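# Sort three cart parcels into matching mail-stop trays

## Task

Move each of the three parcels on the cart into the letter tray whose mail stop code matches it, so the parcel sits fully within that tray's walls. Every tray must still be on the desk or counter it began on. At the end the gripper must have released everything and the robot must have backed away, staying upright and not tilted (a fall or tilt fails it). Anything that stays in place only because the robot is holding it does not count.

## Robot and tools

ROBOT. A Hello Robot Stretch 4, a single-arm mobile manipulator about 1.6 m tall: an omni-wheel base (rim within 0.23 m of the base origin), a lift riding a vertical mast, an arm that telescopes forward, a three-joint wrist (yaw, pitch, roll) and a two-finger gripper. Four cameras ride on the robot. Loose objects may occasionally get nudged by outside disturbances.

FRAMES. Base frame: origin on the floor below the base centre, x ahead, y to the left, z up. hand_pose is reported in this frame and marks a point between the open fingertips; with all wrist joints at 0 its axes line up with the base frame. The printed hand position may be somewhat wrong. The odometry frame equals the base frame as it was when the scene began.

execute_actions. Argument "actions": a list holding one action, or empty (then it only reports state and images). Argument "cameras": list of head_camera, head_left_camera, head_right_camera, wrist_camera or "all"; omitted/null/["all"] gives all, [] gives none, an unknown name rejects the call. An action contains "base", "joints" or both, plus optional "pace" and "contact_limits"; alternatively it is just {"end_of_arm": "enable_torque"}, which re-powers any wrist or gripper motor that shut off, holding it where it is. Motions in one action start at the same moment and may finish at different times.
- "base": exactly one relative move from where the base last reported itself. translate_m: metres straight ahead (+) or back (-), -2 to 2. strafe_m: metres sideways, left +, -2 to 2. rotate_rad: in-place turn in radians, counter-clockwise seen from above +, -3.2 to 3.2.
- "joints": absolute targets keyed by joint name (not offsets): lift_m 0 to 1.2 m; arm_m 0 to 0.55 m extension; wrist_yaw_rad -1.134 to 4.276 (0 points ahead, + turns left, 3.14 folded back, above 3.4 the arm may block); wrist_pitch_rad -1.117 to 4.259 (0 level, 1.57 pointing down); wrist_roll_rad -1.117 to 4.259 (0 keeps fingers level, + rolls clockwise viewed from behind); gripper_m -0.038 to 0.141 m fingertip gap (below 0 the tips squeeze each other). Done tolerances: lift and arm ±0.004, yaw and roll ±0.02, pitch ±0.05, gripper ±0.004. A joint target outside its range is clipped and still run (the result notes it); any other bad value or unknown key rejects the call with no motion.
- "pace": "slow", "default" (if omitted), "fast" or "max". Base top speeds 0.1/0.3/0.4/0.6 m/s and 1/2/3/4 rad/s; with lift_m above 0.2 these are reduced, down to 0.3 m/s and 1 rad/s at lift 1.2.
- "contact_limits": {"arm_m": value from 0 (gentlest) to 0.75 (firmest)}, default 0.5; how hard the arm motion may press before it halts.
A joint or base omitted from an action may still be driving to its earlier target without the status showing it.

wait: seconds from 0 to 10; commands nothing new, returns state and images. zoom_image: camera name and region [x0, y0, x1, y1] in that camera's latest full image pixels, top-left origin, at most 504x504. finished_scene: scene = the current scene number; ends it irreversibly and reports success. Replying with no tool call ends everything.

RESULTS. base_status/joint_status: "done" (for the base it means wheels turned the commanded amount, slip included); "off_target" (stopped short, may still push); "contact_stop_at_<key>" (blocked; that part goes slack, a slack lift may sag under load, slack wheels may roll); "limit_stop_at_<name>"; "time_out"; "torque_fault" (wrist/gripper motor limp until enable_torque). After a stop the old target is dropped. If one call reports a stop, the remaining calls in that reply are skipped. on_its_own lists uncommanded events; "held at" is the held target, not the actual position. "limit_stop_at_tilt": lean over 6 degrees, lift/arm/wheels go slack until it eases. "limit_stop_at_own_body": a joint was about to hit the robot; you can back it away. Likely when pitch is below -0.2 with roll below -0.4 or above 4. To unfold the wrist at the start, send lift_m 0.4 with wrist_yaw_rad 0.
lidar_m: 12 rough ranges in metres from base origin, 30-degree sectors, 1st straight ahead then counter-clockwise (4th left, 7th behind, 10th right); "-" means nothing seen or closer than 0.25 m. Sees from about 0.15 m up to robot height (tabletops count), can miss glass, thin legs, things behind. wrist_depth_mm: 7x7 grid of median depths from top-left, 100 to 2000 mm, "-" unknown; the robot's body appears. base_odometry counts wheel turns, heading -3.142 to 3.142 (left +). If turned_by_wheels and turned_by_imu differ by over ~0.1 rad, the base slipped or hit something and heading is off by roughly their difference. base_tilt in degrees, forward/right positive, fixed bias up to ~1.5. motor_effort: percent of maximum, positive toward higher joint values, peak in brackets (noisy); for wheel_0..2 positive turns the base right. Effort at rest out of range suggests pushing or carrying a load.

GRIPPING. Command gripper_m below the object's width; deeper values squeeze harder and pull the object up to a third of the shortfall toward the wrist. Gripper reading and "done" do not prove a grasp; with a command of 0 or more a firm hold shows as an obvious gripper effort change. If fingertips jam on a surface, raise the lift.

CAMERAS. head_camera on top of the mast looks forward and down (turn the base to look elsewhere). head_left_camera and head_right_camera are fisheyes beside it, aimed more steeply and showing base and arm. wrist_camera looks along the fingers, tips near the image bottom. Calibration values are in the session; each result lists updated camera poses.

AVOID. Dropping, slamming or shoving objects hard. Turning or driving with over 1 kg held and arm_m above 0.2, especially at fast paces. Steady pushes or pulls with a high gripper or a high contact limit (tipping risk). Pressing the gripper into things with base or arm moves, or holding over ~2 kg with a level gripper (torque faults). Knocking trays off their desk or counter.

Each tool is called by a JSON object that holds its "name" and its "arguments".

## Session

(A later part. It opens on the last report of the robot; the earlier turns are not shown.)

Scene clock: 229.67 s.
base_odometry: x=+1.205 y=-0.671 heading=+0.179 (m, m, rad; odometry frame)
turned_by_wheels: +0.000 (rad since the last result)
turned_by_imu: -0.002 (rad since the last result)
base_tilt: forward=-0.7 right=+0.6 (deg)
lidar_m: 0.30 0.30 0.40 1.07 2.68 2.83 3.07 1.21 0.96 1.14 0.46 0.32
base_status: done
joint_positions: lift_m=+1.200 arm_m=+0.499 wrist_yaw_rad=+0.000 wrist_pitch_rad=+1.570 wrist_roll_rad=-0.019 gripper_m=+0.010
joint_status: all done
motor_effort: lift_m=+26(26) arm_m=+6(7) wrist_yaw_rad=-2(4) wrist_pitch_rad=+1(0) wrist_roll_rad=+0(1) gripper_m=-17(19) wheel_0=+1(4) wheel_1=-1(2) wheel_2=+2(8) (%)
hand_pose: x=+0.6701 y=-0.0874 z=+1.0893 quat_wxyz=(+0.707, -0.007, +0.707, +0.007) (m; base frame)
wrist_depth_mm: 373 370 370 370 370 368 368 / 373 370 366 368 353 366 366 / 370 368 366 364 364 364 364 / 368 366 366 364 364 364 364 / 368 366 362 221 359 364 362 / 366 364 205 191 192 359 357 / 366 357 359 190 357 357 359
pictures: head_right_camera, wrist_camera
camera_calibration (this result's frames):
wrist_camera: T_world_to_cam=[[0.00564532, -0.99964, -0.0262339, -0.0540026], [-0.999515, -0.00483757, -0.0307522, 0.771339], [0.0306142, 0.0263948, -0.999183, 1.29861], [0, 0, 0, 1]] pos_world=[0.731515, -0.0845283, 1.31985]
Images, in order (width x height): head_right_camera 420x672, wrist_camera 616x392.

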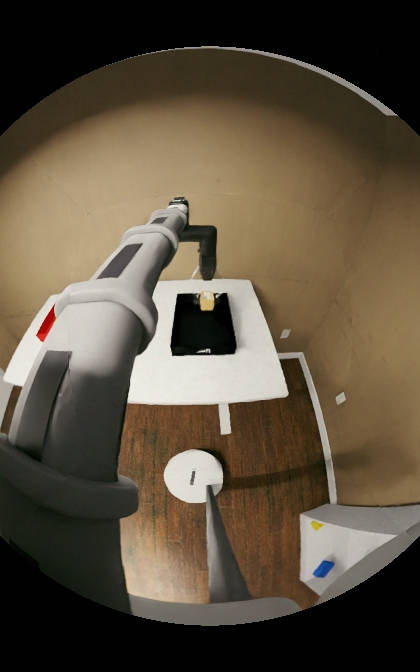

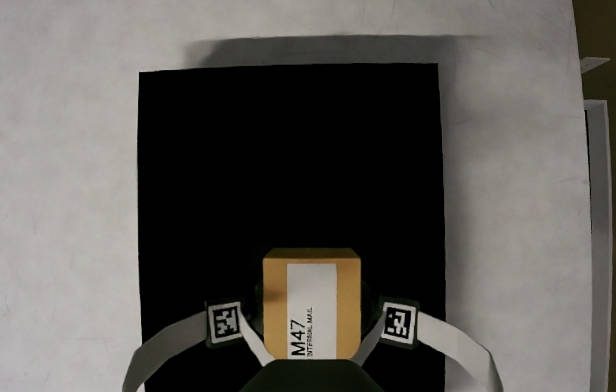

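{"name": "execute_actions", "arguments": {"actions": [{"joints":{"lift_m":1.088}}], "cameras": []}}

{"name": "execute_actions", "arguments": {"actions": [{"joints":{"gripper_m":0.085}}], "cameras": []}}

{"name": "execute_actions", "arguments": {"actions": [{"joints":{"lift_m":1.17}}], "cameras": ["wrist_camera","head_right_camera"]}}

{"name": "execute_actions", "arguments": {"actions": [{"base":{"translate_m":-2.0},"joints":{"arm_m":0},"pace":"fast"}], "cameras": []}}

{"name": "execute_actions", "arguments": {"actions": [{"base":{"rotate_rad":1.56},"joints":{"lift_m":0.93},"pace":"fast"}], "cameras": []}}

Scene clock: 240.40 s.
base_odometry: x=+1.205 y=-0.671 heading=+0.179 (m, m, rad; odometry frame)
turned_by_wheels: +0.000 (rad since the last result)
turned_by_imu: -0.002 (rad since the last result)
base_tilt: forward=-0.8 right=+0.5 (deg)
lidar_m: 0.29 0.29 0.43 1.08 2.69 2.84 3.07 1.21 0.96 1.12 0.46 0.33
base_status: not commanded
joint_positions: lift_m=+1.088 arm_m=+0.499 wrist_yaw_rad=+0.000 wrist_pitch_rad=+1.570 wrist_roll_rad=-0.019 gripper_m=+0.010
joint_status: all done
motor_effort: lift_m=+15(24) arm_m=+6(6) wrist_yaw_rad=-1(2) wrist_pitch_rad=+1(1) wrist_roll_rad=-1(2) gripper_m=-19(19) wheel_0=+1(0) wheel_1=-1(1) wheel_2=+2(2) (%)
hand_pose: x=+0.6701 y=-0.0874 z=+0.9782 quat_wxyz=(+0.707, -0.007, +0.707, +0.007) (m; base frame)
wrist_depth_mm: 218 230 239 245 244 232 255 / 222 254 255 254 254 236 254 / 222 254 254 253 252 239 254 / 222 253 252 252 251 242 253 / 220 252 251 220 250 243 251 / 216 250 205 190 193 242 250 / 212 233 249 190 248 191 250
pictures: none
No camera images: the call's "cameras" was empty. Leave "cameras" out to get every camera's image.

Scene clock: 241.93 s.
base_odometry: x=+1.205 y=-0.671 heading=+0.179 (m, m, rad; odometry frame)
turned_by_wheels: +0.000 (rad since the last result)
turned_by_imu: -0.001 (rad since the last result)
base_tilt: forward=-0.8 right=+0.3 (deg)
lidar_m: 0.28 0.30 0.41 1.08 2.66 2.83 3.08 1.23 0.98 1.13 0.46 0.32
base_status: not commanded
joint_positions: lift_m=+1.088 arm_m=+0.499 wrist_yaw_rad=+0.000 wrist_pitch_rad=+1.570 wrist_roll_rad=-0.019 gripper_m=+0.085
joint_status: all done
motor_effort: lift_m=+15(15) arm_m=+6(6) wrist_yaw_rad=+0(3) wrist_pitch_rad=+1(0) wrist_roll_rad=+0(2) gripper_m=-1(21) wheel_0=+1(1) wheel_1=-1(1) wheel_2=+2(2) (%)
hand_pose: x=+0.6700 y=-0.0874 z=+0.9782 quat_wxyz=(+0.707, -0.007, +0.707, +0.007) (m; base frame)
wrist_depth_mm: 219 231 239 243 245 233 255 / 220 255 255 255 253 236 255 / 222 254 253 253 252 238 253 / 222 253 252 252 251 242 252 / 220 252 252 221 250 243 252 / 217 250 215 200 200 242 250 / 213 242 249 147 248 204 249
pictures: none
No camera images: the call's "cameras" was empty. Leave "cameras" out to get every camera's image.

Scene clock: 243.27 s.
base_odometry: x=+1.205 y=-0.671 heading=+0.179 (m, m, rad; odometry frame)
turned_by_wheels: +0.000 (rad since the last result)
turned_by_imu: -0.001 (rad since the last result)
base_tilt: forward=-0.9 right=+0.3 (deg)
lidar_m: 0.30 0.29 0.42 1.08 2.69 2.85 3.09 1.20 0.98 1.14 0.45 0.32
base_status: not commanded
joint_positions: lift_m=+1.170 arm_m=+0.499 wrist_yaw_rad=+0.000 wrist_pitch_rad=+1.570 wrist_roll_rad=-0.019 gripper_m=+0.085
joint_status: all done
motor_effort: lift_m=+26(30) arm_m=+6(6) wrist_yaw_rad=-1(2) wrist_pitch_rad=+1(0) wrist_roll_rad=+0(0) gripper_m=+0(3) wheel_0=+1(1) wheel_1=-1(1) wheel_2=+2(1) (%)
hand_pose: x=+0.6700 y=-0.0874 z=+1.0592 quat_wxyz=(+0.707, -0.007, +0.707, +0.007) (m; base frame)
wrist_depth_mm: 343 342 342 340 340 338 338 / 340 336 336 338 334 338 336 / 340 336 334 334 332 334 334 / 340 334 332 332 332 334 332 / 338 334 334 293 330 332 332 / 336 332 215 330 218 330 330 / 332 314 329 147 327 329 329
pictures: head_right_camera, wrist_camera
camera_calibration (this result's frames):
wrist_camera: T_world_to_cam=[[0.00563896, -0.99964, -0.0262352, -0.0547847], [-0.999523, -0.00483759, -0.0305091, 0.770101], [0.0303712, 0.0263947, -0.99919, 1.26877], [0, 0, 0, 1]] pos_world=[0.731508, -0.0845283, 1.2898]
Images, in order (width x height): head_right_camera 420x672, wrist_camera 616x392.

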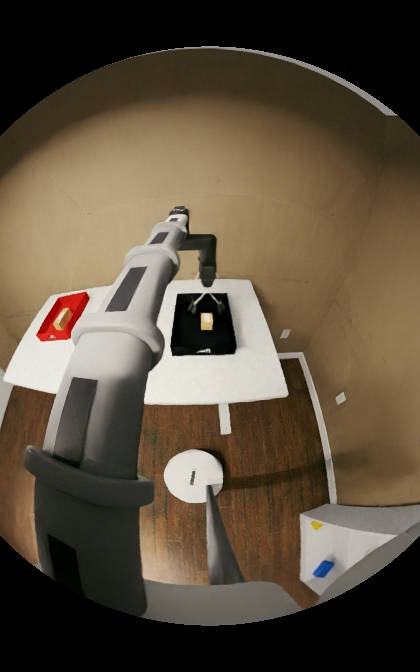

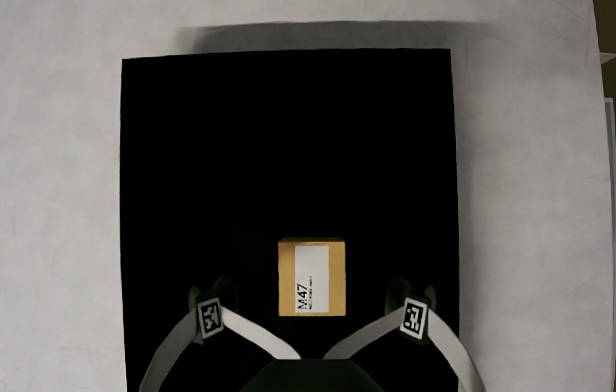

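Scene clock: 251.23 s.
base_odometry: x=-0.763 y=-1.027 heading=+0.179 (m, m, rad; odometry frame)
turned_by_wheels: +0.000 (rad since the last result)
turned_by_imu: +0.000 (rad since the last result)
base_tilt: forward=-0.7 right=+0.4 (deg)
lidar_m: 2.29 2.38 2.68 2.01 1.50 1.06 1.01 1.02 1.24 1.16 1.12 1.21
base_status: done
joint_positions: lift_m=+1.170 arm_m=+0.001 wrist_yaw_rad=+0.000 wrist_pitch_rad=+1.570 wrist_roll_rad=-0.019 gripper_m=+0.085
joint_status: all done
motor_effort: lift_m=+25(26) arm_m=-6(8) wrist_yaw_rad=+0(2) wrist_pitch_rad=+1(0) wrist_roll_rad=-2(2) gripper_m=-1(1) wheel_0=+1(4) wheel_1=+0(8) wheel_2=-2(9) (%)
hand_pose: x=+0.1722 y=-0.0874 z=+1.0593 quat_wxyz=(+0.707, -0.007, +0.707, +0.007) (m; base frame)
wrist_depth_mm: 1336 1336 1308 1308 1308 1308 1182 / 1308 1308 1308 1336 1281 1308 1308 / 1308 1308 1308 1308 1308 1281 1281 / 1308 1308 1308 1281 1281 1281 1281 / 1308 1281 1281 1078 1281 1281 1281 / 1281 1281 214 1078 219 1281 1255 / 1281 1281 1281 147 1255 1255 1281
pictures: none
No camera images: the call's "cameras" was empty. Leave "cameras" out to get every camera's image.

Scene clock: 253.93 s.
base_odometry: x=-0.763 y=-1.027 heading=+1.739 (m, m, rad; odometry frame)
turned_by_wheels: +1.560 (rad since the last result)
turned_by_imu: +1.557 (rad since the last result)
base_tilt: forward=-0.7 right=+0.4 (deg)
lidar_m: 2.00 1.50 1.07 0.99 1.02 1.24 1.15 1.11 1.24 2.31 2.38 2.67
base_status: done
joint_positions: lift_m=+0.930 arm_m=+0.001 wrist_yaw_rad=+0.000 wrist_pitch_rad=+1.570 wrist_roll_rad=-0.019 gripper_m=+0.085
joint_status: all done
motor_effort: lift_m=+15(17) arm_m=-6(6) wrist_yaw_rad=+0(1) wrist_pitch_rad=+1(1) wrist_roll_rad=-2(0) gripper_m=-3(0) wheel_0=-1(4) wheel_1=+0(0) wheel_2=-2(2) (%)
hand_pose: x=+0.1722 y=-0.0874 z=+0.8202 quat_wxyz=(+0.707, -0.007, +0.707, +0.007) (m; base frame)
wrist_depth_mm: 1078 1078 1060 1060 1060 1078 1060 / 1078 1060 1060 1060 1060 1060 1060 / 1060 1060 1060 1060 1060 1060 1042 / 1078 1060 1060 1042 1042 1060 1042 / 1060 1042 831 831 1042 1060 1042 / 1060 1042 215 831 218 1042 1025 / 1060 1060 820 147 1042 1025 1025
pictures: none
No camera images: the call's "cameras" was empty. Leave "cameras" out to get every camera's image.

{"name": "execute_actions", "arguments": {"actions": [{"base":{"strafe_m":0.44},"pace":"fast"}], "cameras": []}}

{"name": "execute_actions", "arguments": {"actions": [{"base":{"translate_m":1.6},"joints":{"arm_m":0.33},"pace":"fast"}], "cameras": ["wrist_camera","head_right_camera"]}}

Scene clock: 260.63 s.
base_odometry: x=-1.197 y=-1.101 heading=+1.739 (m, m, rad; odometry frame)
turned_by_wheels: +0.000 (rad since the last result)
turned_by_imu: -0.001 (rad since the last result)
base_tilt: forward=-0.7 right=+0.3 (deg)
lidar_m: 2.00 0.83 0.57 0.55 0.59 1.17 1.14 1.20 1.44 2.74 2.84 2.68
base_status: done
joint_positions: lift_m=+0.930 arm_m=+0.001 wrist_yaw_rad=+0.000 wrist_pitch_rad=+1.570 wrist_roll_rad=-0.019 gripper_m=+0.085
joint_status: not commanded
motor_effort: lift_m=+15(15) arm_m=-6(7) wrist_yaw_rad=-2(1) wrist_pitch_rad=+1(1) wrist_roll_rad=+1(0) gripper_m=-2(1) wheel_0=+2(10) wheel_1=+1(10) wheel_2=-1(1) (%)
hand_pose: x=+0.1722 y=-0.0874 z=+0.8202 quat_wxyz=(+0.707, -0.007, +0.707, +0.007) (m; base frame)
wrist_depth_mm: 1025 1060 1078 1060 1060 1060 1060 / 1042 1060 1078 1060 1078 1078 1060 / 1042 1060 1060 1078 1060 1060 1042 / 1042 1060 1078 1042 1042 1060 1060 / 1060 1060 842 831 1042 1042 1042 / 1025 1042 214 831 218 1042 1042 / 1008 1042 831 146 1025 1025 1042
pictures: none
No camera images: the call's "cameras" was empty. Leave "cameras" out to get every camera's image.

Scene clock: 266.30 s.
base_odometry: x=-1.465 y=+0.477 heading=+1.739 (m, m, rad; odometry frame)
turned_by_wheels: +0.000 (rad since the last result)
turned_by_imu: -0.005 (rad since the last result)
base_tilt: forward=-0.7 right=+0.5 (deg)
lidar_m: 0.40 1.01 1.29 0.65 0.64 0.87 2.78 2.73 2.85 2.78 0.56 0.38
base_status: done
joint_positions: lift_m=+0.930 arm_m=+0.329 wrist_yaw_rad=+0.000 wrist_pitch_rad=+1.570 wrist_roll_rad=-0.019 gripper_m=+0.085
joint_status: all done
motor_effort: lift_m=+15(15) arm_m=+6(7) wrist_yaw_rad=-2(1) wrist_pitch_rad=+1(0) wrist_roll_rad=-1(3) gripper_m=-2(2) wheel_0=-3(4) wheel_1=-2(4) wheel_2=+0(10) (%)
hand_pose: x=+0.5001 y=-0.0874 z=+0.8201 quat_wxyz=(+0.707, -0.007, +0.707, +0.007) (m; base frame)
wrist_depth_mm: 866 854 377 382 377 368 366 / 1060 1060 389 389 387 387 384 / 1078 1060 387 389 384 387 382 / 1042 1060 384 332 382 382 382 / 1060 1060 384 330 382 382 382 / 1060 1060 215 382 218 379 379 / 1042 1042 345 147 332 342 351
pictures: head_right_camera, wrist_camera
camera_calibration (this result's frames):
wrist_camera: T_world_to_cam=[[0.00553077, -0.999641, -0.0262339, -0.0600463], [-0.999516, -0.00472319, -0.0307466, 0.59317], [0.0306116, 0.0263913, -0.999183, 1.0349], [0, 0, 0, 1]] pos_world=[0.561535, -0.0845354, 1.05072]
Images, in order (width x height): head_right_camera 420x672, wrist_camera 616x392.

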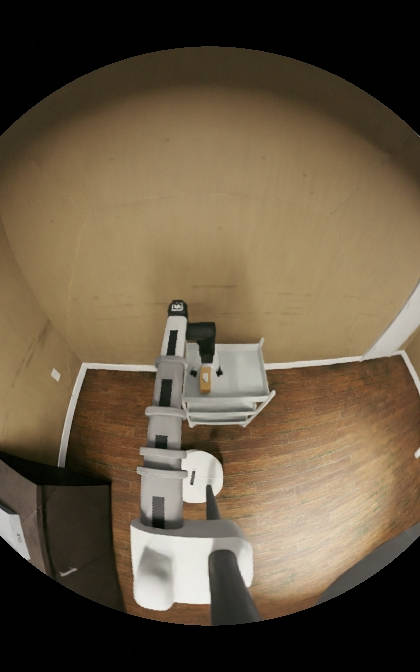

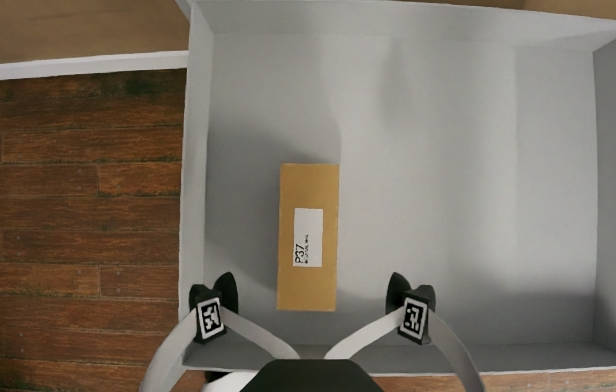

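{"name": "execute_actions", "arguments": {"actions": [{"joints":{"arm_m":0.36,"lift_m":0.87}}], "cameras": []}}

{"name": "execute_actions", "arguments": {"actions": [{"joints":{"lift_m":0.8}}], "cameras": ["wrist_camera"]}}

{"name": "execute_actions", "arguments": {"actions": [{"joints":{"gripper_m":0.01}}], "cameras": []}}

{"name": "execute_actions", "arguments": {"actions": [{"joints":{"lift_m":0.93}}], "cameras": ["wrist_camera"]}}

{"name": "execute_actions", "arguments": {"actions": [{"base":{"translate_m":-0.7},"joints":{"lift_m":1.2,"arm_m":0},"pace":"fast"}], "cameras": []}}

{"name": "execute_actions", "arguments": {"actions": [{"base":{"rotate_rad":1.6}}], "cameras": ["wrist_camera","head_right_camera","head_left_camera"]}}

Scene clock: 276.77 s.
base_odometry: x=-1.465 y=+0.477 heading=+1.739 (m, m, rad; odometry frame)
turned_by_wheels: +0.000 (rad since the last result)
turned_by_imu: -0.002 (rad since the last result)
base_tilt: forward=-0.7 right=+0.5 (deg)
lidar_m: 0.39 1.00 1.27 0.63 0.61 0.86 2.78 2.71 2.85 2.76 0.57 0.42
base_status: not commanded
joint_positions: lift_m=+0.870 arm_m=+0.359 wrist_yaw_rad=+0.000 wrist_pitch_rad=+1.570 wrist_roll_rad=-0.019 gripper_m=+0.085
joint_status: all done
motor_effort: lift_m=+15(20) arm_m=+7(7) wrist_yaw_rad=-2(3) wrist_pitch_rad=+0(1) wrist_roll_rad=+0(0) gripper_m=+1(2) wheel_0=-2(3) wheel_1=-2(1) wheel_2=+0(0) (%)
hand_pose: x=+0.5300 y=-0.0874 z=+0.7602 quat_wxyz=(+0.707, -0.007, +0.707, +0.007) (m; base frame)
wrist_depth_mm: 798 768 315 322 319 306 306 / 1008 991 329 327 327 325 325 / 1008 1008 327 327 325 324 324 / 991 1008 325 324 322 324 322 / 1008 991 324 271 322 322 320 / 991 991 215 270 218 320 320 / 976 976 322 147 320 319 317
pictures: none
No camera images: the call's "cameras" was empty. Leave "cameras" out to get every camera's image.

Scene clock: 278.00 s.
base_odometry: x=-1.465 y=+0.477 heading=+1.739 (m, m, rad; odometry frame)
turned_by_wheels: +0.000 (rad since the last result)
turned_by_imu: +0.000 (rad since the last result)
base_tilt: forward=-0.9 right=+0.4 (deg)
lidar_m: 0.40 0.98 1.30 0.63 0.63 0.85 2.79 2.75 2.86 2.77 0.56 0.43
base_status: not commanded
joint_positions: lift_m=+0.800 arm_m=+0.359 wrist_yaw_rad=+0.000 wrist_pitch_rad=+1.570 wrist_roll_rad=-0.019 gripper_m=+0.085
joint_status: all done
motor_effort: lift_m=+15(20) arm_m=+6(6) wrist_yaw_rad=-2(1) wrist_pitch_rad=+1(1) wrist_roll_rad=+1(0) gripper_m=-3(3) wheel_0=-2(2) wheel_1=-2(2) wheel_2=+0(0) (%)
hand_pose: x=+0.5300 y=-0.0874 z=+0.6902 quat_wxyz=(+0.707, -0.007, +0.707, +0.007) (m; base frame)
wrist_depth_mm: 798 248 258 258 257 256 255 / 931 234 257 256 255 256 254 / 931 237 256 256 254 255 254 / 931 240 255 202 254 252 252 / 931 242 254 202 253 252 251 / 917 241 201 200 218 251 250 / 917 206 252 147 250 249 249
pictures: wrist_camera
camera_calibration (this result's frames):
wrist_camera: T_world_to_cam=[[0.00549927, -0.999641, -0.0262345, -0.063604], [-0.999519, -0.00469447, -0.0306405, 0.619021], [0.0305063, 0.0263904, -0.999186, 0.904193], [0, 0, 0, 1]] pos_world=[0.591489, -0.0845371, 0.920756]
Images, in order (width x height): wrist_camera 616x392.

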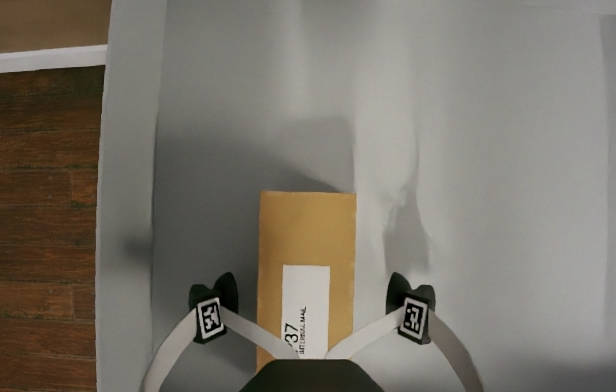

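Scene clock: 279.53 s.
base_odometry: x=-1.465 y=+0.477 heading=+1.739 (m, m, rad; odometry frame)
turned_by_wheels: +0.000 (rad since the last result)
turned_by_imu: -0.001 (rad since the last result)
base_tilt: forward=-0.7 right=+0.3 (deg)
lidar_m: 0.38 1.00 1.31 0.62 0.63 0.85 2.80 2.72 2.84 2.78 0.57 0.42
base_status: not commanded
joint_positions: lift_m=+0.800 arm_m=+0.359 wrist_yaw_rad=+0.000 wrist_pitch_rad=+1.570 wrist_roll_rad=-0.019 gripper_m=+0.010
joint_status: all done
motor_effort: lift_m=+15(15) arm_m=+7(7) wrist_yaw_rad=-1(1) wrist_pitch_rad=+1(1) wrist_roll_rad=-2(0) gripper_m=-21(19) wheel_0=-2(2) wheel_1=-2(2) wheel_2=+0(1) (%)
hand_pose: x=+0.5300 y=-0.0874 z=+0.6902 quat_wxyz=(+0.707, -0.007, +0.707, +0.007) (m; base frame)
wrist_depth_mm: 798 246 258 258 256 256 255 / 931 233 257 256 256 254 254 / 931 237 256 254 255 254 254 / 931 239 255 190 253 253 252 / 931 241 254 189 253 251 252 / 931 240 205 188 188 251 250 / 917 191 252 187 250 249 249
pictures: none
No camera images: the call's "cameras" was empty. Leave "cameras" out to get every camera's image.

Scene clock: 281.13 s.
base_odometry: x=-1.465 y=+0.477 heading=+1.739 (m, m, rad; odometry frame)
turned_by_wheels: +0.000 (rad since the last result)
turned_by_imu: -0.001 (rad since the last result)
base_tilt: forward=-0.7 right=+0.3 (deg)
lidar_m: 0.40 1.00 1.30 0.65 0.63 0.87 2.79 2.74 2.85 2.78 0.56 0.42
base_status: not commanded
joint_positions: lift_m=+0.929 arm_m=+0.359 wrist_yaw_rad=+0.000 wrist_pitch_rad=+1.570 wrist_roll_rad=-0.019 gripper_m=+0.010
joint_status: all done
motor_effort: lift_m=+27(25) arm_m=+6(6) wrist_yaw_rad=-2(2) wrist_pitch_rad=+0(1) wrist_roll_rad=-2(1) gripper_m=-18(19) wheel_0=-2(3) wheel_1=-1(1) wheel_2=+0(0) (%)
hand_pose: x=+0.5300 y=-0.0874 z=+0.8192 quat_wxyz=(+0.707, -0.007, +0.707, +0.007) (m; base frame)
wrist_depth_mm: 798 798 353 364 554 732 768 / 1060 1060 387 384 387 384 382 / 1060 1060 387 384 384 384 382 / 1060 1060 382 190 382 382 382 / 1042 1042 382 189 382 379 377 / 1060 1060 204 188 189 379 375 / 1060 1025 351 187 373 368 377
pictures: wrist_camera
camera_calibration (this result's frames):
wrist_camera: T_world_to_cam=[[0.00549863, -0.999641, -0.0262346, -0.0602189], [-0.99952, -0.00469453, -0.0306142, 0.622948], [0.03048, 0.0263904, -0.999187, 1.03312], [0, 0, 0, 1]] pos_world=[0.591491, -0.0845371, 1.04977]
Images, in order (width x height): wrist_camera 616x392.

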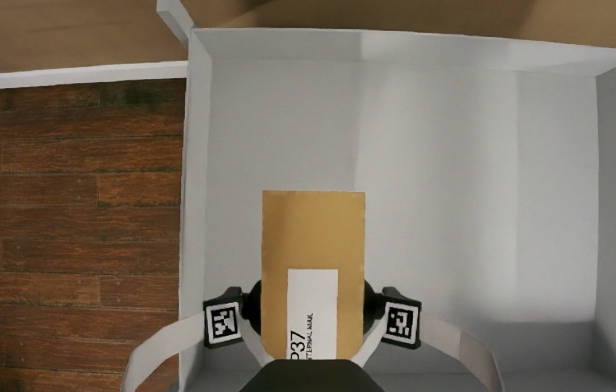

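Scene clock: 284.53 s.
base_odometry: x=-1.348 y=-0.214 heading=+1.739 (m, m, rad; odometry frame)
turned_by_wheels: +0.000 (rad since the last result)
turned_by_imu: -0.001 (rad since the last result)
base_tilt: forward=-0.8 right=+0.4 (deg)
lidar_m: 1.10 1.73 0.64 0.59 0.61 0.84 2.06 2.11 2.54 2.71 2.41 1.14
base_status: done
joint_positions: lift_m=+1.200 arm_m=+0.001 wrist_yaw_rad=+0.000 wrist_pitch_rad=+1.570 wrist_roll_rad=-0.019 gripper_m=+0.010
joint_status: all done
motor_effort: lift_m=+26(22) arm_m=-6(7) wrist_yaw_rad=+0(2) wrist_pitch_rad=+1(3) wrist_roll_rad=+2(1) gripper_m=-19(20) wheel_0=+0(3) wheel_1=+1(2) wheel_2=-2(11) (%)
hand_pose: x=+0.1722 y=-0.0874 z=+1.0892 quat_wxyz=(+0.707, -0.007, +0.707, +0.007) (m; base frame)
wrist_depth_mm: 1366 1366 1336 1336 1336 1336 1366 / 1336 1336 1336 1366 1336 1336 1336 / 1008 1336 1336 1336 1336 1336 1308 / 1008 1336 1336 190 1308 1308 1308 / 991 1336 1308 189 1308 1308 1308 / 991 1308 204 188 188 1308 1308 / 960 1138 1308 187 1308 1281 1281
pictures: none
No camera images: the call's "cameras" was empty. Leave "cameras" out to get every camera's image.

Scene clock: 287.40 s.
base_odometry: x=-1.348 y=-0.214 heading=-2.945 (m, m, rad; odometry frame)
turned_by_wheels: +1.600 (rad since the last result)
turned_by_imu: +1.596 (rad since the last result)
base_tilt: forward=-0.8 right=+0.5 (deg)
lidar_m: 0.58 0.62 0.84 2.03 2.09 2.58 3.58 2.32 1.13 1.07 1.70 0.62
base_status: done
joint_positions: lift_m=+1.200 arm_m=+0.001 wrist_yaw_rad=+0.000 wrist_pitch_rad=+1.570 wrist_roll_rad=-0.019 gripper_m=+0.010
joint_status: not commanded
motor_effort: lift_m=+26(26) arm_m=-6(6) wrist_yaw_rad=-1(0) wrist_pitch_rad=+1(0) wrist_roll_rad=+2(1) gripper_m=-18(21) wheel_0=-1(5) wheel_1=-1(4) wheel_2=+0(3) (%)
hand_pose: x=+0.1722 y=-0.0874 z=+1.0892 quat_wxyz=(+0.707, -0.007, +0.707, +0.007) (m; base frame)
wrist_depth_mm: 831 842 854 854 842 820 1308 / 1182 1366 1336 1336 1308 1336 1308 / 1366 1366 1336 1336 1336 1308 1308 / 1336 1308 1336 189 1336 1308 1308 / 1336 1336 1336 189 1308 1336 1281 / 1308 1308 204 188 188 1308 1308 / 1308 1308 1336 187 1308 1308 1308
pictures: head_left_camera, head_right_camera, wrist_camera
camera_calibration (this result's frames):
wrist_camera: T_world_to_cam=[[0.0052471, -0.999642, -0.0262346, -0.0511242], [-0.999521, -0.00444284, -0.0306212, 0.273606], [0.0304937, 0.0263827, -0.999187, 1.31383], [0, 0, 0, 1]] pos_world=[0.23368, -0.0845527, 1.3198]
Images, in order (width x height): head_left_camera 420x672, head_right_camera 420x672, wrist_camera 616x392.

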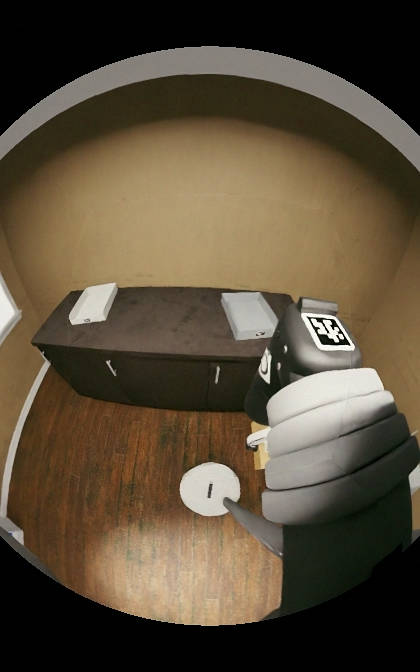

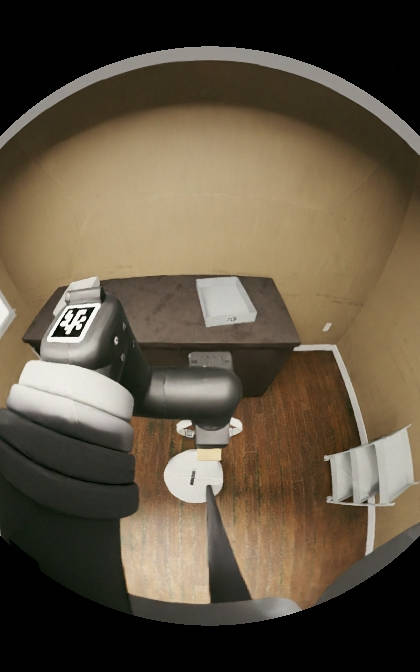

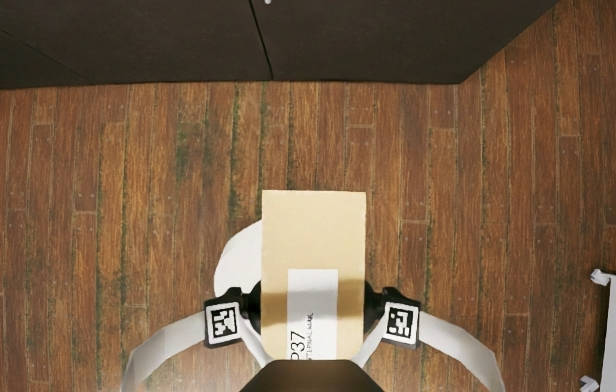

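{"name": "execute_actions", "arguments": {"actions": [{"base":{"strafe_m":-0.1},"joints":{"arm_m":0.3}}], "cameras": ["wrist_camera"]}}

{"name": "execute_actions", "arguments": {"actions": [{"base":{"translate_m":0.15},"joints":{"arm_m":0.3}}], "cameras": ["wrist_camera","head_right_camera"]}}

Scene clock: 298.17 s.
base_odometry: x=-1.367 y=-0.116 heading=-2.945 (m, m, rad; odometry frame)
turned_by_wheels: +0.000 (rad since the last result)
turned_by_imu: -0.002 (rad since the last result)
base_tilt: forward=-0.8 right=+0.4 (deg)
lidar_m: 0.58 0.63 0.87 2.15 2.19 3.03 3.58 2.20 1.02 0.98 1.64 0.64
base_status: done
joint_positions: lift_m=+1.200 arm_m=+0.299 wrist_yaw_rad=+0.000 wrist_pitch_rad=+1.570 wrist_roll_rad=-0.019 gripper_m=+0.010
joint_status: all done
motor_effort: lift_m=+26(26) arm_m=+6(6) wrist_yaw_rad=-1(2) wrist_pitch_rad=+2(0) wrist_roll_rad=+0(1) gripper_m=-19(21) wheel_0=+0(7) wheel_1=+0(10) wheel_2=+1(1) (%)
hand_pose: x=+0.4701 y=-0.0874 z=+1.0892 quat_wxyz=(+0.707, -0.007, +0.707, +0.007) (m; base frame)
wrist_depth_mm: 413 415 413 413 410 410 407 / 413 413 410 410 407 407 407 / 439 449 574 569 436 421 410 / 1336 1336 1308 190 1308 1308 1336 / 1336 1336 1336 189 1308 1308 1308 / 1308 1308 204 188 188 1308 1336 / 1336 1308 1118 187 1308 1308 1308
pictures: wrist_camera
camera_calibration (this result's frames):
wrist_camera: T_world_to_cam=[[0.00550885, -0.999641, -0.0262338, -0.0528108], [-0.999516, -0.00470079, -0.0307649, 0.571461], [0.0306305, 0.0263906, -0.999182, 1.30468], [0, 0, 0, 1]] pos_world=[0.531512, -0.0845368, 1.31981]
Images, in order (width x height): wrist_camera 616x392.

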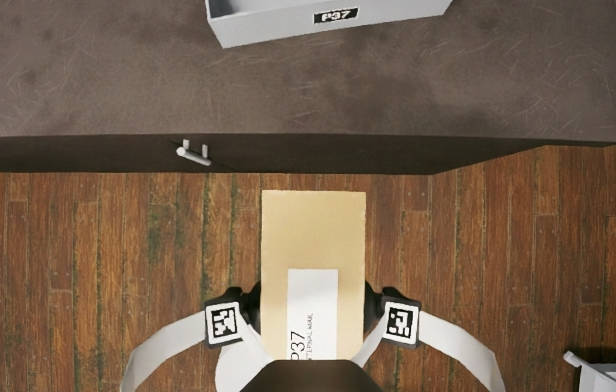

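Scene clock: 300.00 s.
base_odometry: x=-1.514 y=-0.145 heading=-2.945 (m, m, rad; odometry frame)
turned_by_wheels: +0.000 (rad since the last result)
turned_by_imu: -0.001 (rad since the last result)
base_tilt: forward=-0.7 right=+0.3 (deg)
lidar_m: 0.43 0.46 0.65 2.14 2.27 2.68 3.73 2.19 1.02 1.02 0.67 0.46
base_status: done
joint_positions: lift_m=+1.200 arm_m=+0.299 wrist_yaw_rad=+0.000 wrist_pitch_rad=+1.570 wrist_roll_rad=-0.019 gripper_m=+0.010
joint_status: all done
motor_effort: lift_m=+26(26) arm_m=+6(5) wrist_yaw_rad=-2(2) wrist_pitch_rad=+0(1) wrist_roll_rad=+1(0) gripper_m=-20(20) wheel_0=-1(2) wheel_1=+0(0) wheel_2=+0(8) (%)
hand_pose: x=+0.4701 y=-0.0874 z=+1.0892 quat_wxyz=(+0.707, -0.007, +0.707, +0.007) (m; base frame)
wrist_depth_mm: 415 415 410 410 407 407 410 / 413 413 407 407 407 407 407 / 413 413 407 404 404 404 402 / 410 407 407 189 404 404 402 / 407 407 407 189 404 402 402 / 1336 1336 204 188 188 1308 1308 / 1308 1308 1098 187 1308 1281 1308
pictures: head_right_camera, wrist_camera
camera_calibration (this result's frames):
wrist_camera: T_world_to_cam=[[0.00550726, -0.999641, -0.0262342, -0.0528096], [-0.999518, -0.00470114, -0.0306912, 0.571384], [0.0305568, 0.0263906, -0.999185, 1.30472], [0, 0, 0, 1]] pos_world=[0.531531, -0.0845367, 1.3198]
Images, in order (width x height): head_right_camera 420x672, wrist_camera 616x392.

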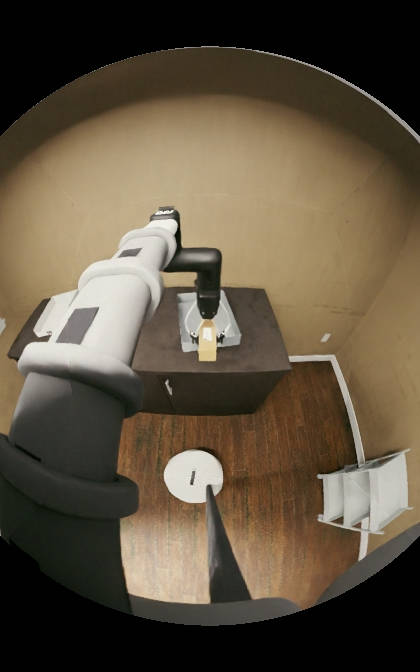

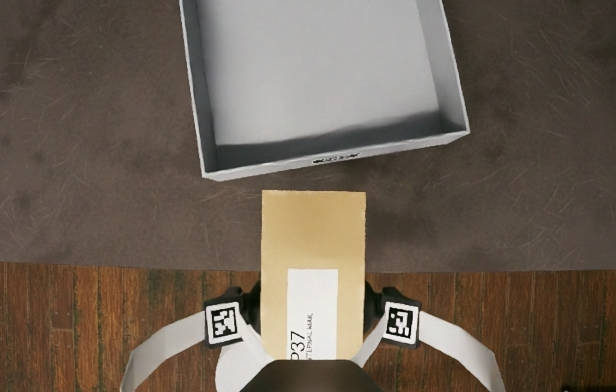

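{"name": "execute_actions", "arguments": {"actions": [{"base":{"translate_m":0.02},"joints":{"arm_m":0.55,"lift_m":1.15}}], "cameras": ["wrist_camera"]}}

{"name": "execute_actions", "arguments": {"actions": [{"joints":{"lift_m":1.045}}], "cameras": ["wrist_camera"]}}

{"name": "execute_actions", "arguments": {"actions": [{"joints":{"gripper_m":0.085}}], "cameras": []}}

{"name": "execute_actions", "arguments": {"actions": [{"joints":{"lift_m":1.13}}], "cameras": []}}

{"name": "execute_actions", "arguments": {"actions": [{"base":{"translate_m":-0.4},"joints":{"arm_m":0},"pace":"fast"}], "cameras": ["head_left_camera","head_right_camera"]}}

Scene clock: 314.93 s.
base_odometry: x=-1.534 y=-0.149 heading=-2.945 (m, m, rad; odometry frame)
turned_by_wheels: +0.000 (rad since the last result)
turned_by_imu: -0.002 (rad since the last result)
base_tilt: forward=-0.6 right=+0.4 (deg)
lidar_m: 0.42 0.44 0.60 2.14 2.27 2.70 3.77 2.20 1.03 1.03 0.64 0.44
base_status: done
joint_positions: lift_m=+1.150 arm_m=+0.549 wrist_yaw_rad=+0.000 wrist_pitch_rad=+1.570 wrist_roll_rad=-0.019 gripper_m=+0.010
joint_status: all done
motor_effort: lift_m=+15(28) arm_m=+6(8) wrist_yaw_rad=-1(2) wrist_pitch_rad=+2(0) wrist_roll_rad=+1(1) gripper_m=-21(20) wheel_0=-2(4) wheel_1=+0(3) wheel_2=+1(10) (%)
hand_pose: x=+0.7198 y=-0.0874 z=+1.0402 quat_wxyz=(+0.707, -0.007, +0.707, +0.007) (m; base frame)
wrist_depth_mm: 364 364 362 359 359 359 357 / 362 362 357 357 349 359 357 / 362 357 357 355 353 357 355 / 359 357 355 189 351 355 353 / 357 355 353 189 351 353 351 / 355 355 204 188 189 351 351 / 353 327 349 187 347 329 349
pictures: wrist_camera
camera_calibration (this result's frames):
wrist_camera: T_world_to_cam=[[0.00548602, -0.999641, -0.0262338, -0.0554573], [-0.999516, -0.00467801, -0.0307628, 0.819557], [0.030629, 0.0263899, -0.999182, 1.248], [0, 0, 0, 1]] pos_world=[0.781239, -0.0845382, 1.27074]
Images, in order (width x height): wrist_camera 616x392.

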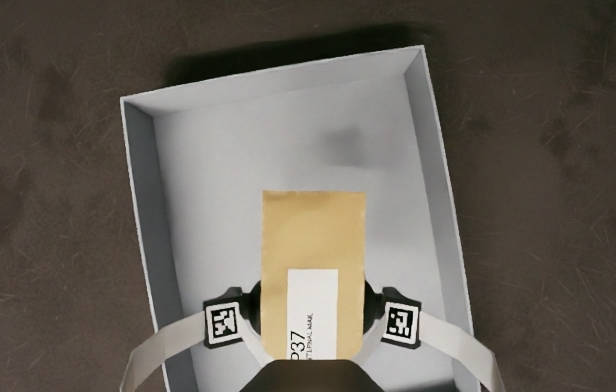

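Scene clock: 316.40 s.
base_odometry: x=-1.534 y=-0.149 heading=-2.945 (m, m, rad; odometry frame)
turned_by_wheels: +0.000 (rad since the last result)
turned_by_imu: -0.001 (rad since the last result)
base_tilt: forward=-0.7 right=+0.5 (deg)
lidar_m: 0.42 0.43 0.59 2.14 2.28 2.68 3.80 2.19 1.04 1.02 0.63 0.45
base_status: not commanded
joint_positions: lift_m=+1.045 arm_m=+0.549 wrist_yaw_rad=+0.000 wrist_pitch_rad=+1.570 wrist_roll_rad=-0.019 gripper_m=+0.010
joint_status: all done
motor_effort: lift_m=+15(18) arm_m=+6(6) wrist_yaw_rad=-3(1) wrist_pitch_rad=+0(2) wrist_roll_rad=+0(1) gripper_m=-20(19) wheel_0=-2(2) wheel_1=+0(0) wheel_2=+1(1) (%)
hand_pose: x=+0.7198 y=-0.0874 z=+0.9352 quat_wxyz=(+0.707, -0.007, +0.707, +0.007) (m; base frame)
wrist_depth_mm: 256 210 220 240 250 239 252 / 218 253 251 251 249 236 251 / 216 251 250 250 250 236 250 / 217 249 249 190 248 232 250 / 211 248 248 190 246 243 248 / 250 247 204 188 188 245 247 / 250 203 246 187 245 209 195
pictures: wrist_camera
camera_calibration (this result's frames):
wrist_camera: T_world_to_cam=[[0.00548313, -0.999641, -0.0262345, -0.058209], [-0.99952, -0.00467841, -0.0306377, 0.816179], [0.0305039, 0.0263899, -0.999186, 1.14318], [0, 0, 0, 1]] pos_world=[0.781234, -0.0845381, 1.16573]
Images, in order (width x height): wrist_camera 616x392.

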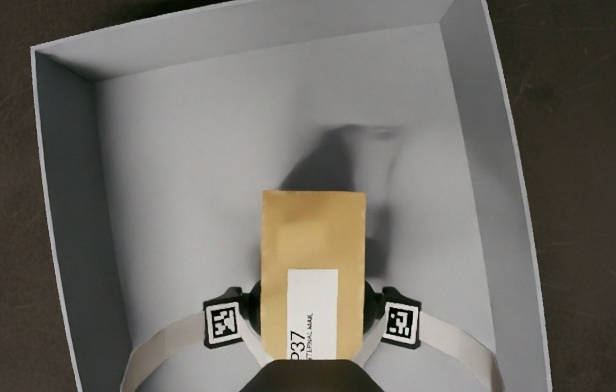

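Scene clock: 317.93 s.
base_odometry: x=-1.534 y=-0.149 heading=-2.945 (m, m, rad; odometry frame)
turned_by_wheels: +0.000 (rad since the last result)
turned_by_imu: -0.001 (rad since the last result)
base_tilt: forward=-0.8 right=+0.5 (deg)
lidar_m: 0.42 0.44 0.62 2.12 2.26 2.70 3.77 2.22 1.03 1.02 0.62 0.44
base_status: not commanded
joint_positions: lift_m=+1.045 arm_m=+0.549 wrist_yaw_rad=+0.000 wrist_pitch_rad=+1.570 wrist_roll_rad=-0.019 gripper_m=+0.085
joint_status: all done
motor_effort: lift_m=+15(15) arm_m=+6(6) wrist_yaw_rad=-1(2) wrist_pitch_rad=-1(1) wrist_roll_rad=-1(2) gripper_m=+0(17) wheel_0=-1(2) wheel_1=+0(0) wheel_2=+1(1) (%)
hand_pose: x=+0.7197 y=-0.0874 z=+0.9352 quat_wxyz=(+0.707, -0.007, +0.707, +0.007) (m; base frame)
wrist_depth_mm: 256 211 220 240 251 239 253 / 220 252 251 251 250 236 252 / 216 251 251 250 250 236 251 / 217 250 249 196 248 231 249 / 211 249 248 196 247 244 248 / 251 248 214 195 197 244 247 / 249 218 247 147 245 226 195
pictures: none
No camera images: the call's "cameras" was empty. Leave "cameras" out to get every camera's image.

Scene clock: 319.27 s.
base_odometry: x=-1.534 y=-0.149 heading=-2.945 (m, m, rad; odometry frame)
turned_by_wheels: +0.000 (rad since the last result)
turned_by_imu: -0.001 (rad since the last result)
base_tilt: forward=-0.8 right=+0.4 (deg)
lidar_m: 0.41 0.44 0.61 2.13 2.28 2.68 3.78 2.21 1.03 1.02 0.60 0.45
base_status: not commanded
joint_positions: lift_m=+1.130 arm_m=+0.549 wrist_yaw_rad=+0.000 wrist_pitch_rad=+1.570 wrist_roll_rad=-0.019 gripper_m=+0.085
joint_status: all done
motor_effort: lift_m=+26(22) arm_m=+6(6) wrist_yaw_rad=-2(2) wrist_pitch_rad=+1(0) wrist_roll_rad=-2(1) gripper_m=-3(1) wheel_0=-2(1) wheel_1=+0(0) wheel_2=+1(1) (%)
hand_pose: x=+0.7197 y=-0.0874 z=+1.0193 quat_wxyz=(+0.707, -0.007, +0.707, +0.007) (m; base frame)
wrist_depth_mm: 342 343 340 342 340 338 338 / 342 340 334 336 334 338 334 / 340 336 334 334 334 334 334 / 338 334 334 332 330 334 332 / 336 334 330 279 330 332 332 / 336 334 215 278 218 330 329 / 334 332 330 147 329 309 330
pictures: none
No camera images: the call's "cameras" was empty. Leave "cameras" out to get every camera's image.

Scene clock: 322.00 s.
base_odometry: x=-1.142 y=-0.071 heading=-2.945 (m, m, rad; odometry frame)
turned_by_wheels: +0.000 (rad since the last result)
turned_by_imu: +0.000 (rad since the last result)
base_tilt: forward=-0.6 right=+0.4 (deg)
lidar_m: 0.82 0.86 1.20 2.17 2.06 2.69 3.33 2.18 1.63 0.98 1.65 0.84
base_status: done
joint_positions: lift_m=+1.130 arm_m=+0.001 wrist_yaw_rad=+0.000 wrist_pitch_rad=+1.570 wrist_roll_rad=-0.019 gripper_m=+0.085
joint_status: all done
motor_effort: lift_m=+26(26) arm_m=-6(7) wrist_yaw_rad=+0(2) wrist_pitch_rad=+0(0) wrist_roll_rad=-1(1) gripper_m=+0(2) wheel_0=+1(6) wheel_1=+1(7) wheel_2=-1(9) (%)
hand_pose: x=+0.1721 y=-0.0874 z=+1.0193 quat_wxyz=(+0.707, -0.007, +0.707, +0.007) (m; base frame)
wrist_depth_mm: 1281 1281 1281 1255 1281 1255 1281 / 1281 1255 1281 1255 1281 1281 1255 / 1255 1281 1255 1281 1255 1281 1255 / 1281 1281 1255 1281 1255 1255 1229 / 1229 1255 1255 1042 1229 1205 1229 / 1255 1255 214 1025 218 1255 1229 / 1255 1255 1255 147 1255 1229 1229
pictures: head_left_camera, head_right_camera
Images, in order (width x height): head_left_camera 420x672, head_right_camera 420x672.

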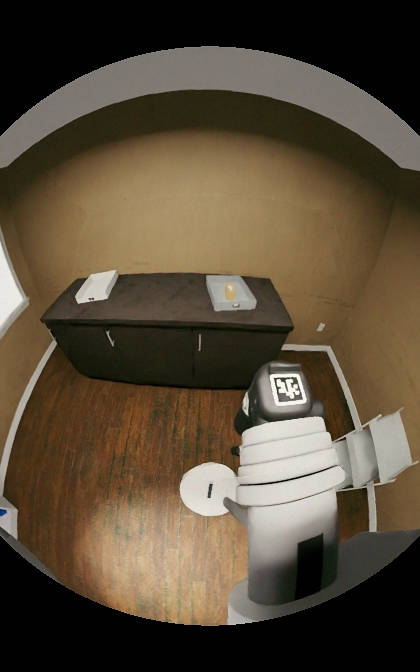

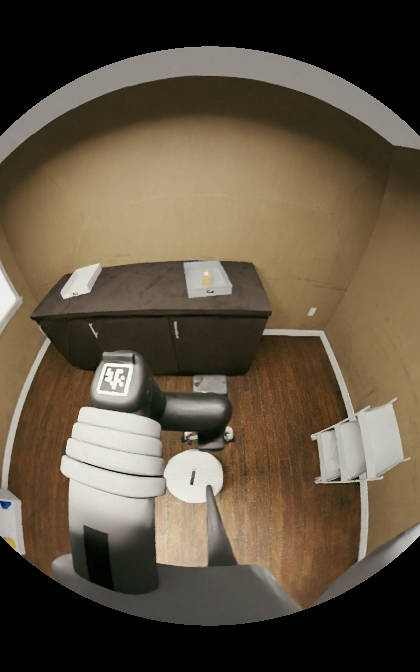

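{"name": "finished_scene", "arguments": {"scene": 1}}

The scene is finished: the task was done.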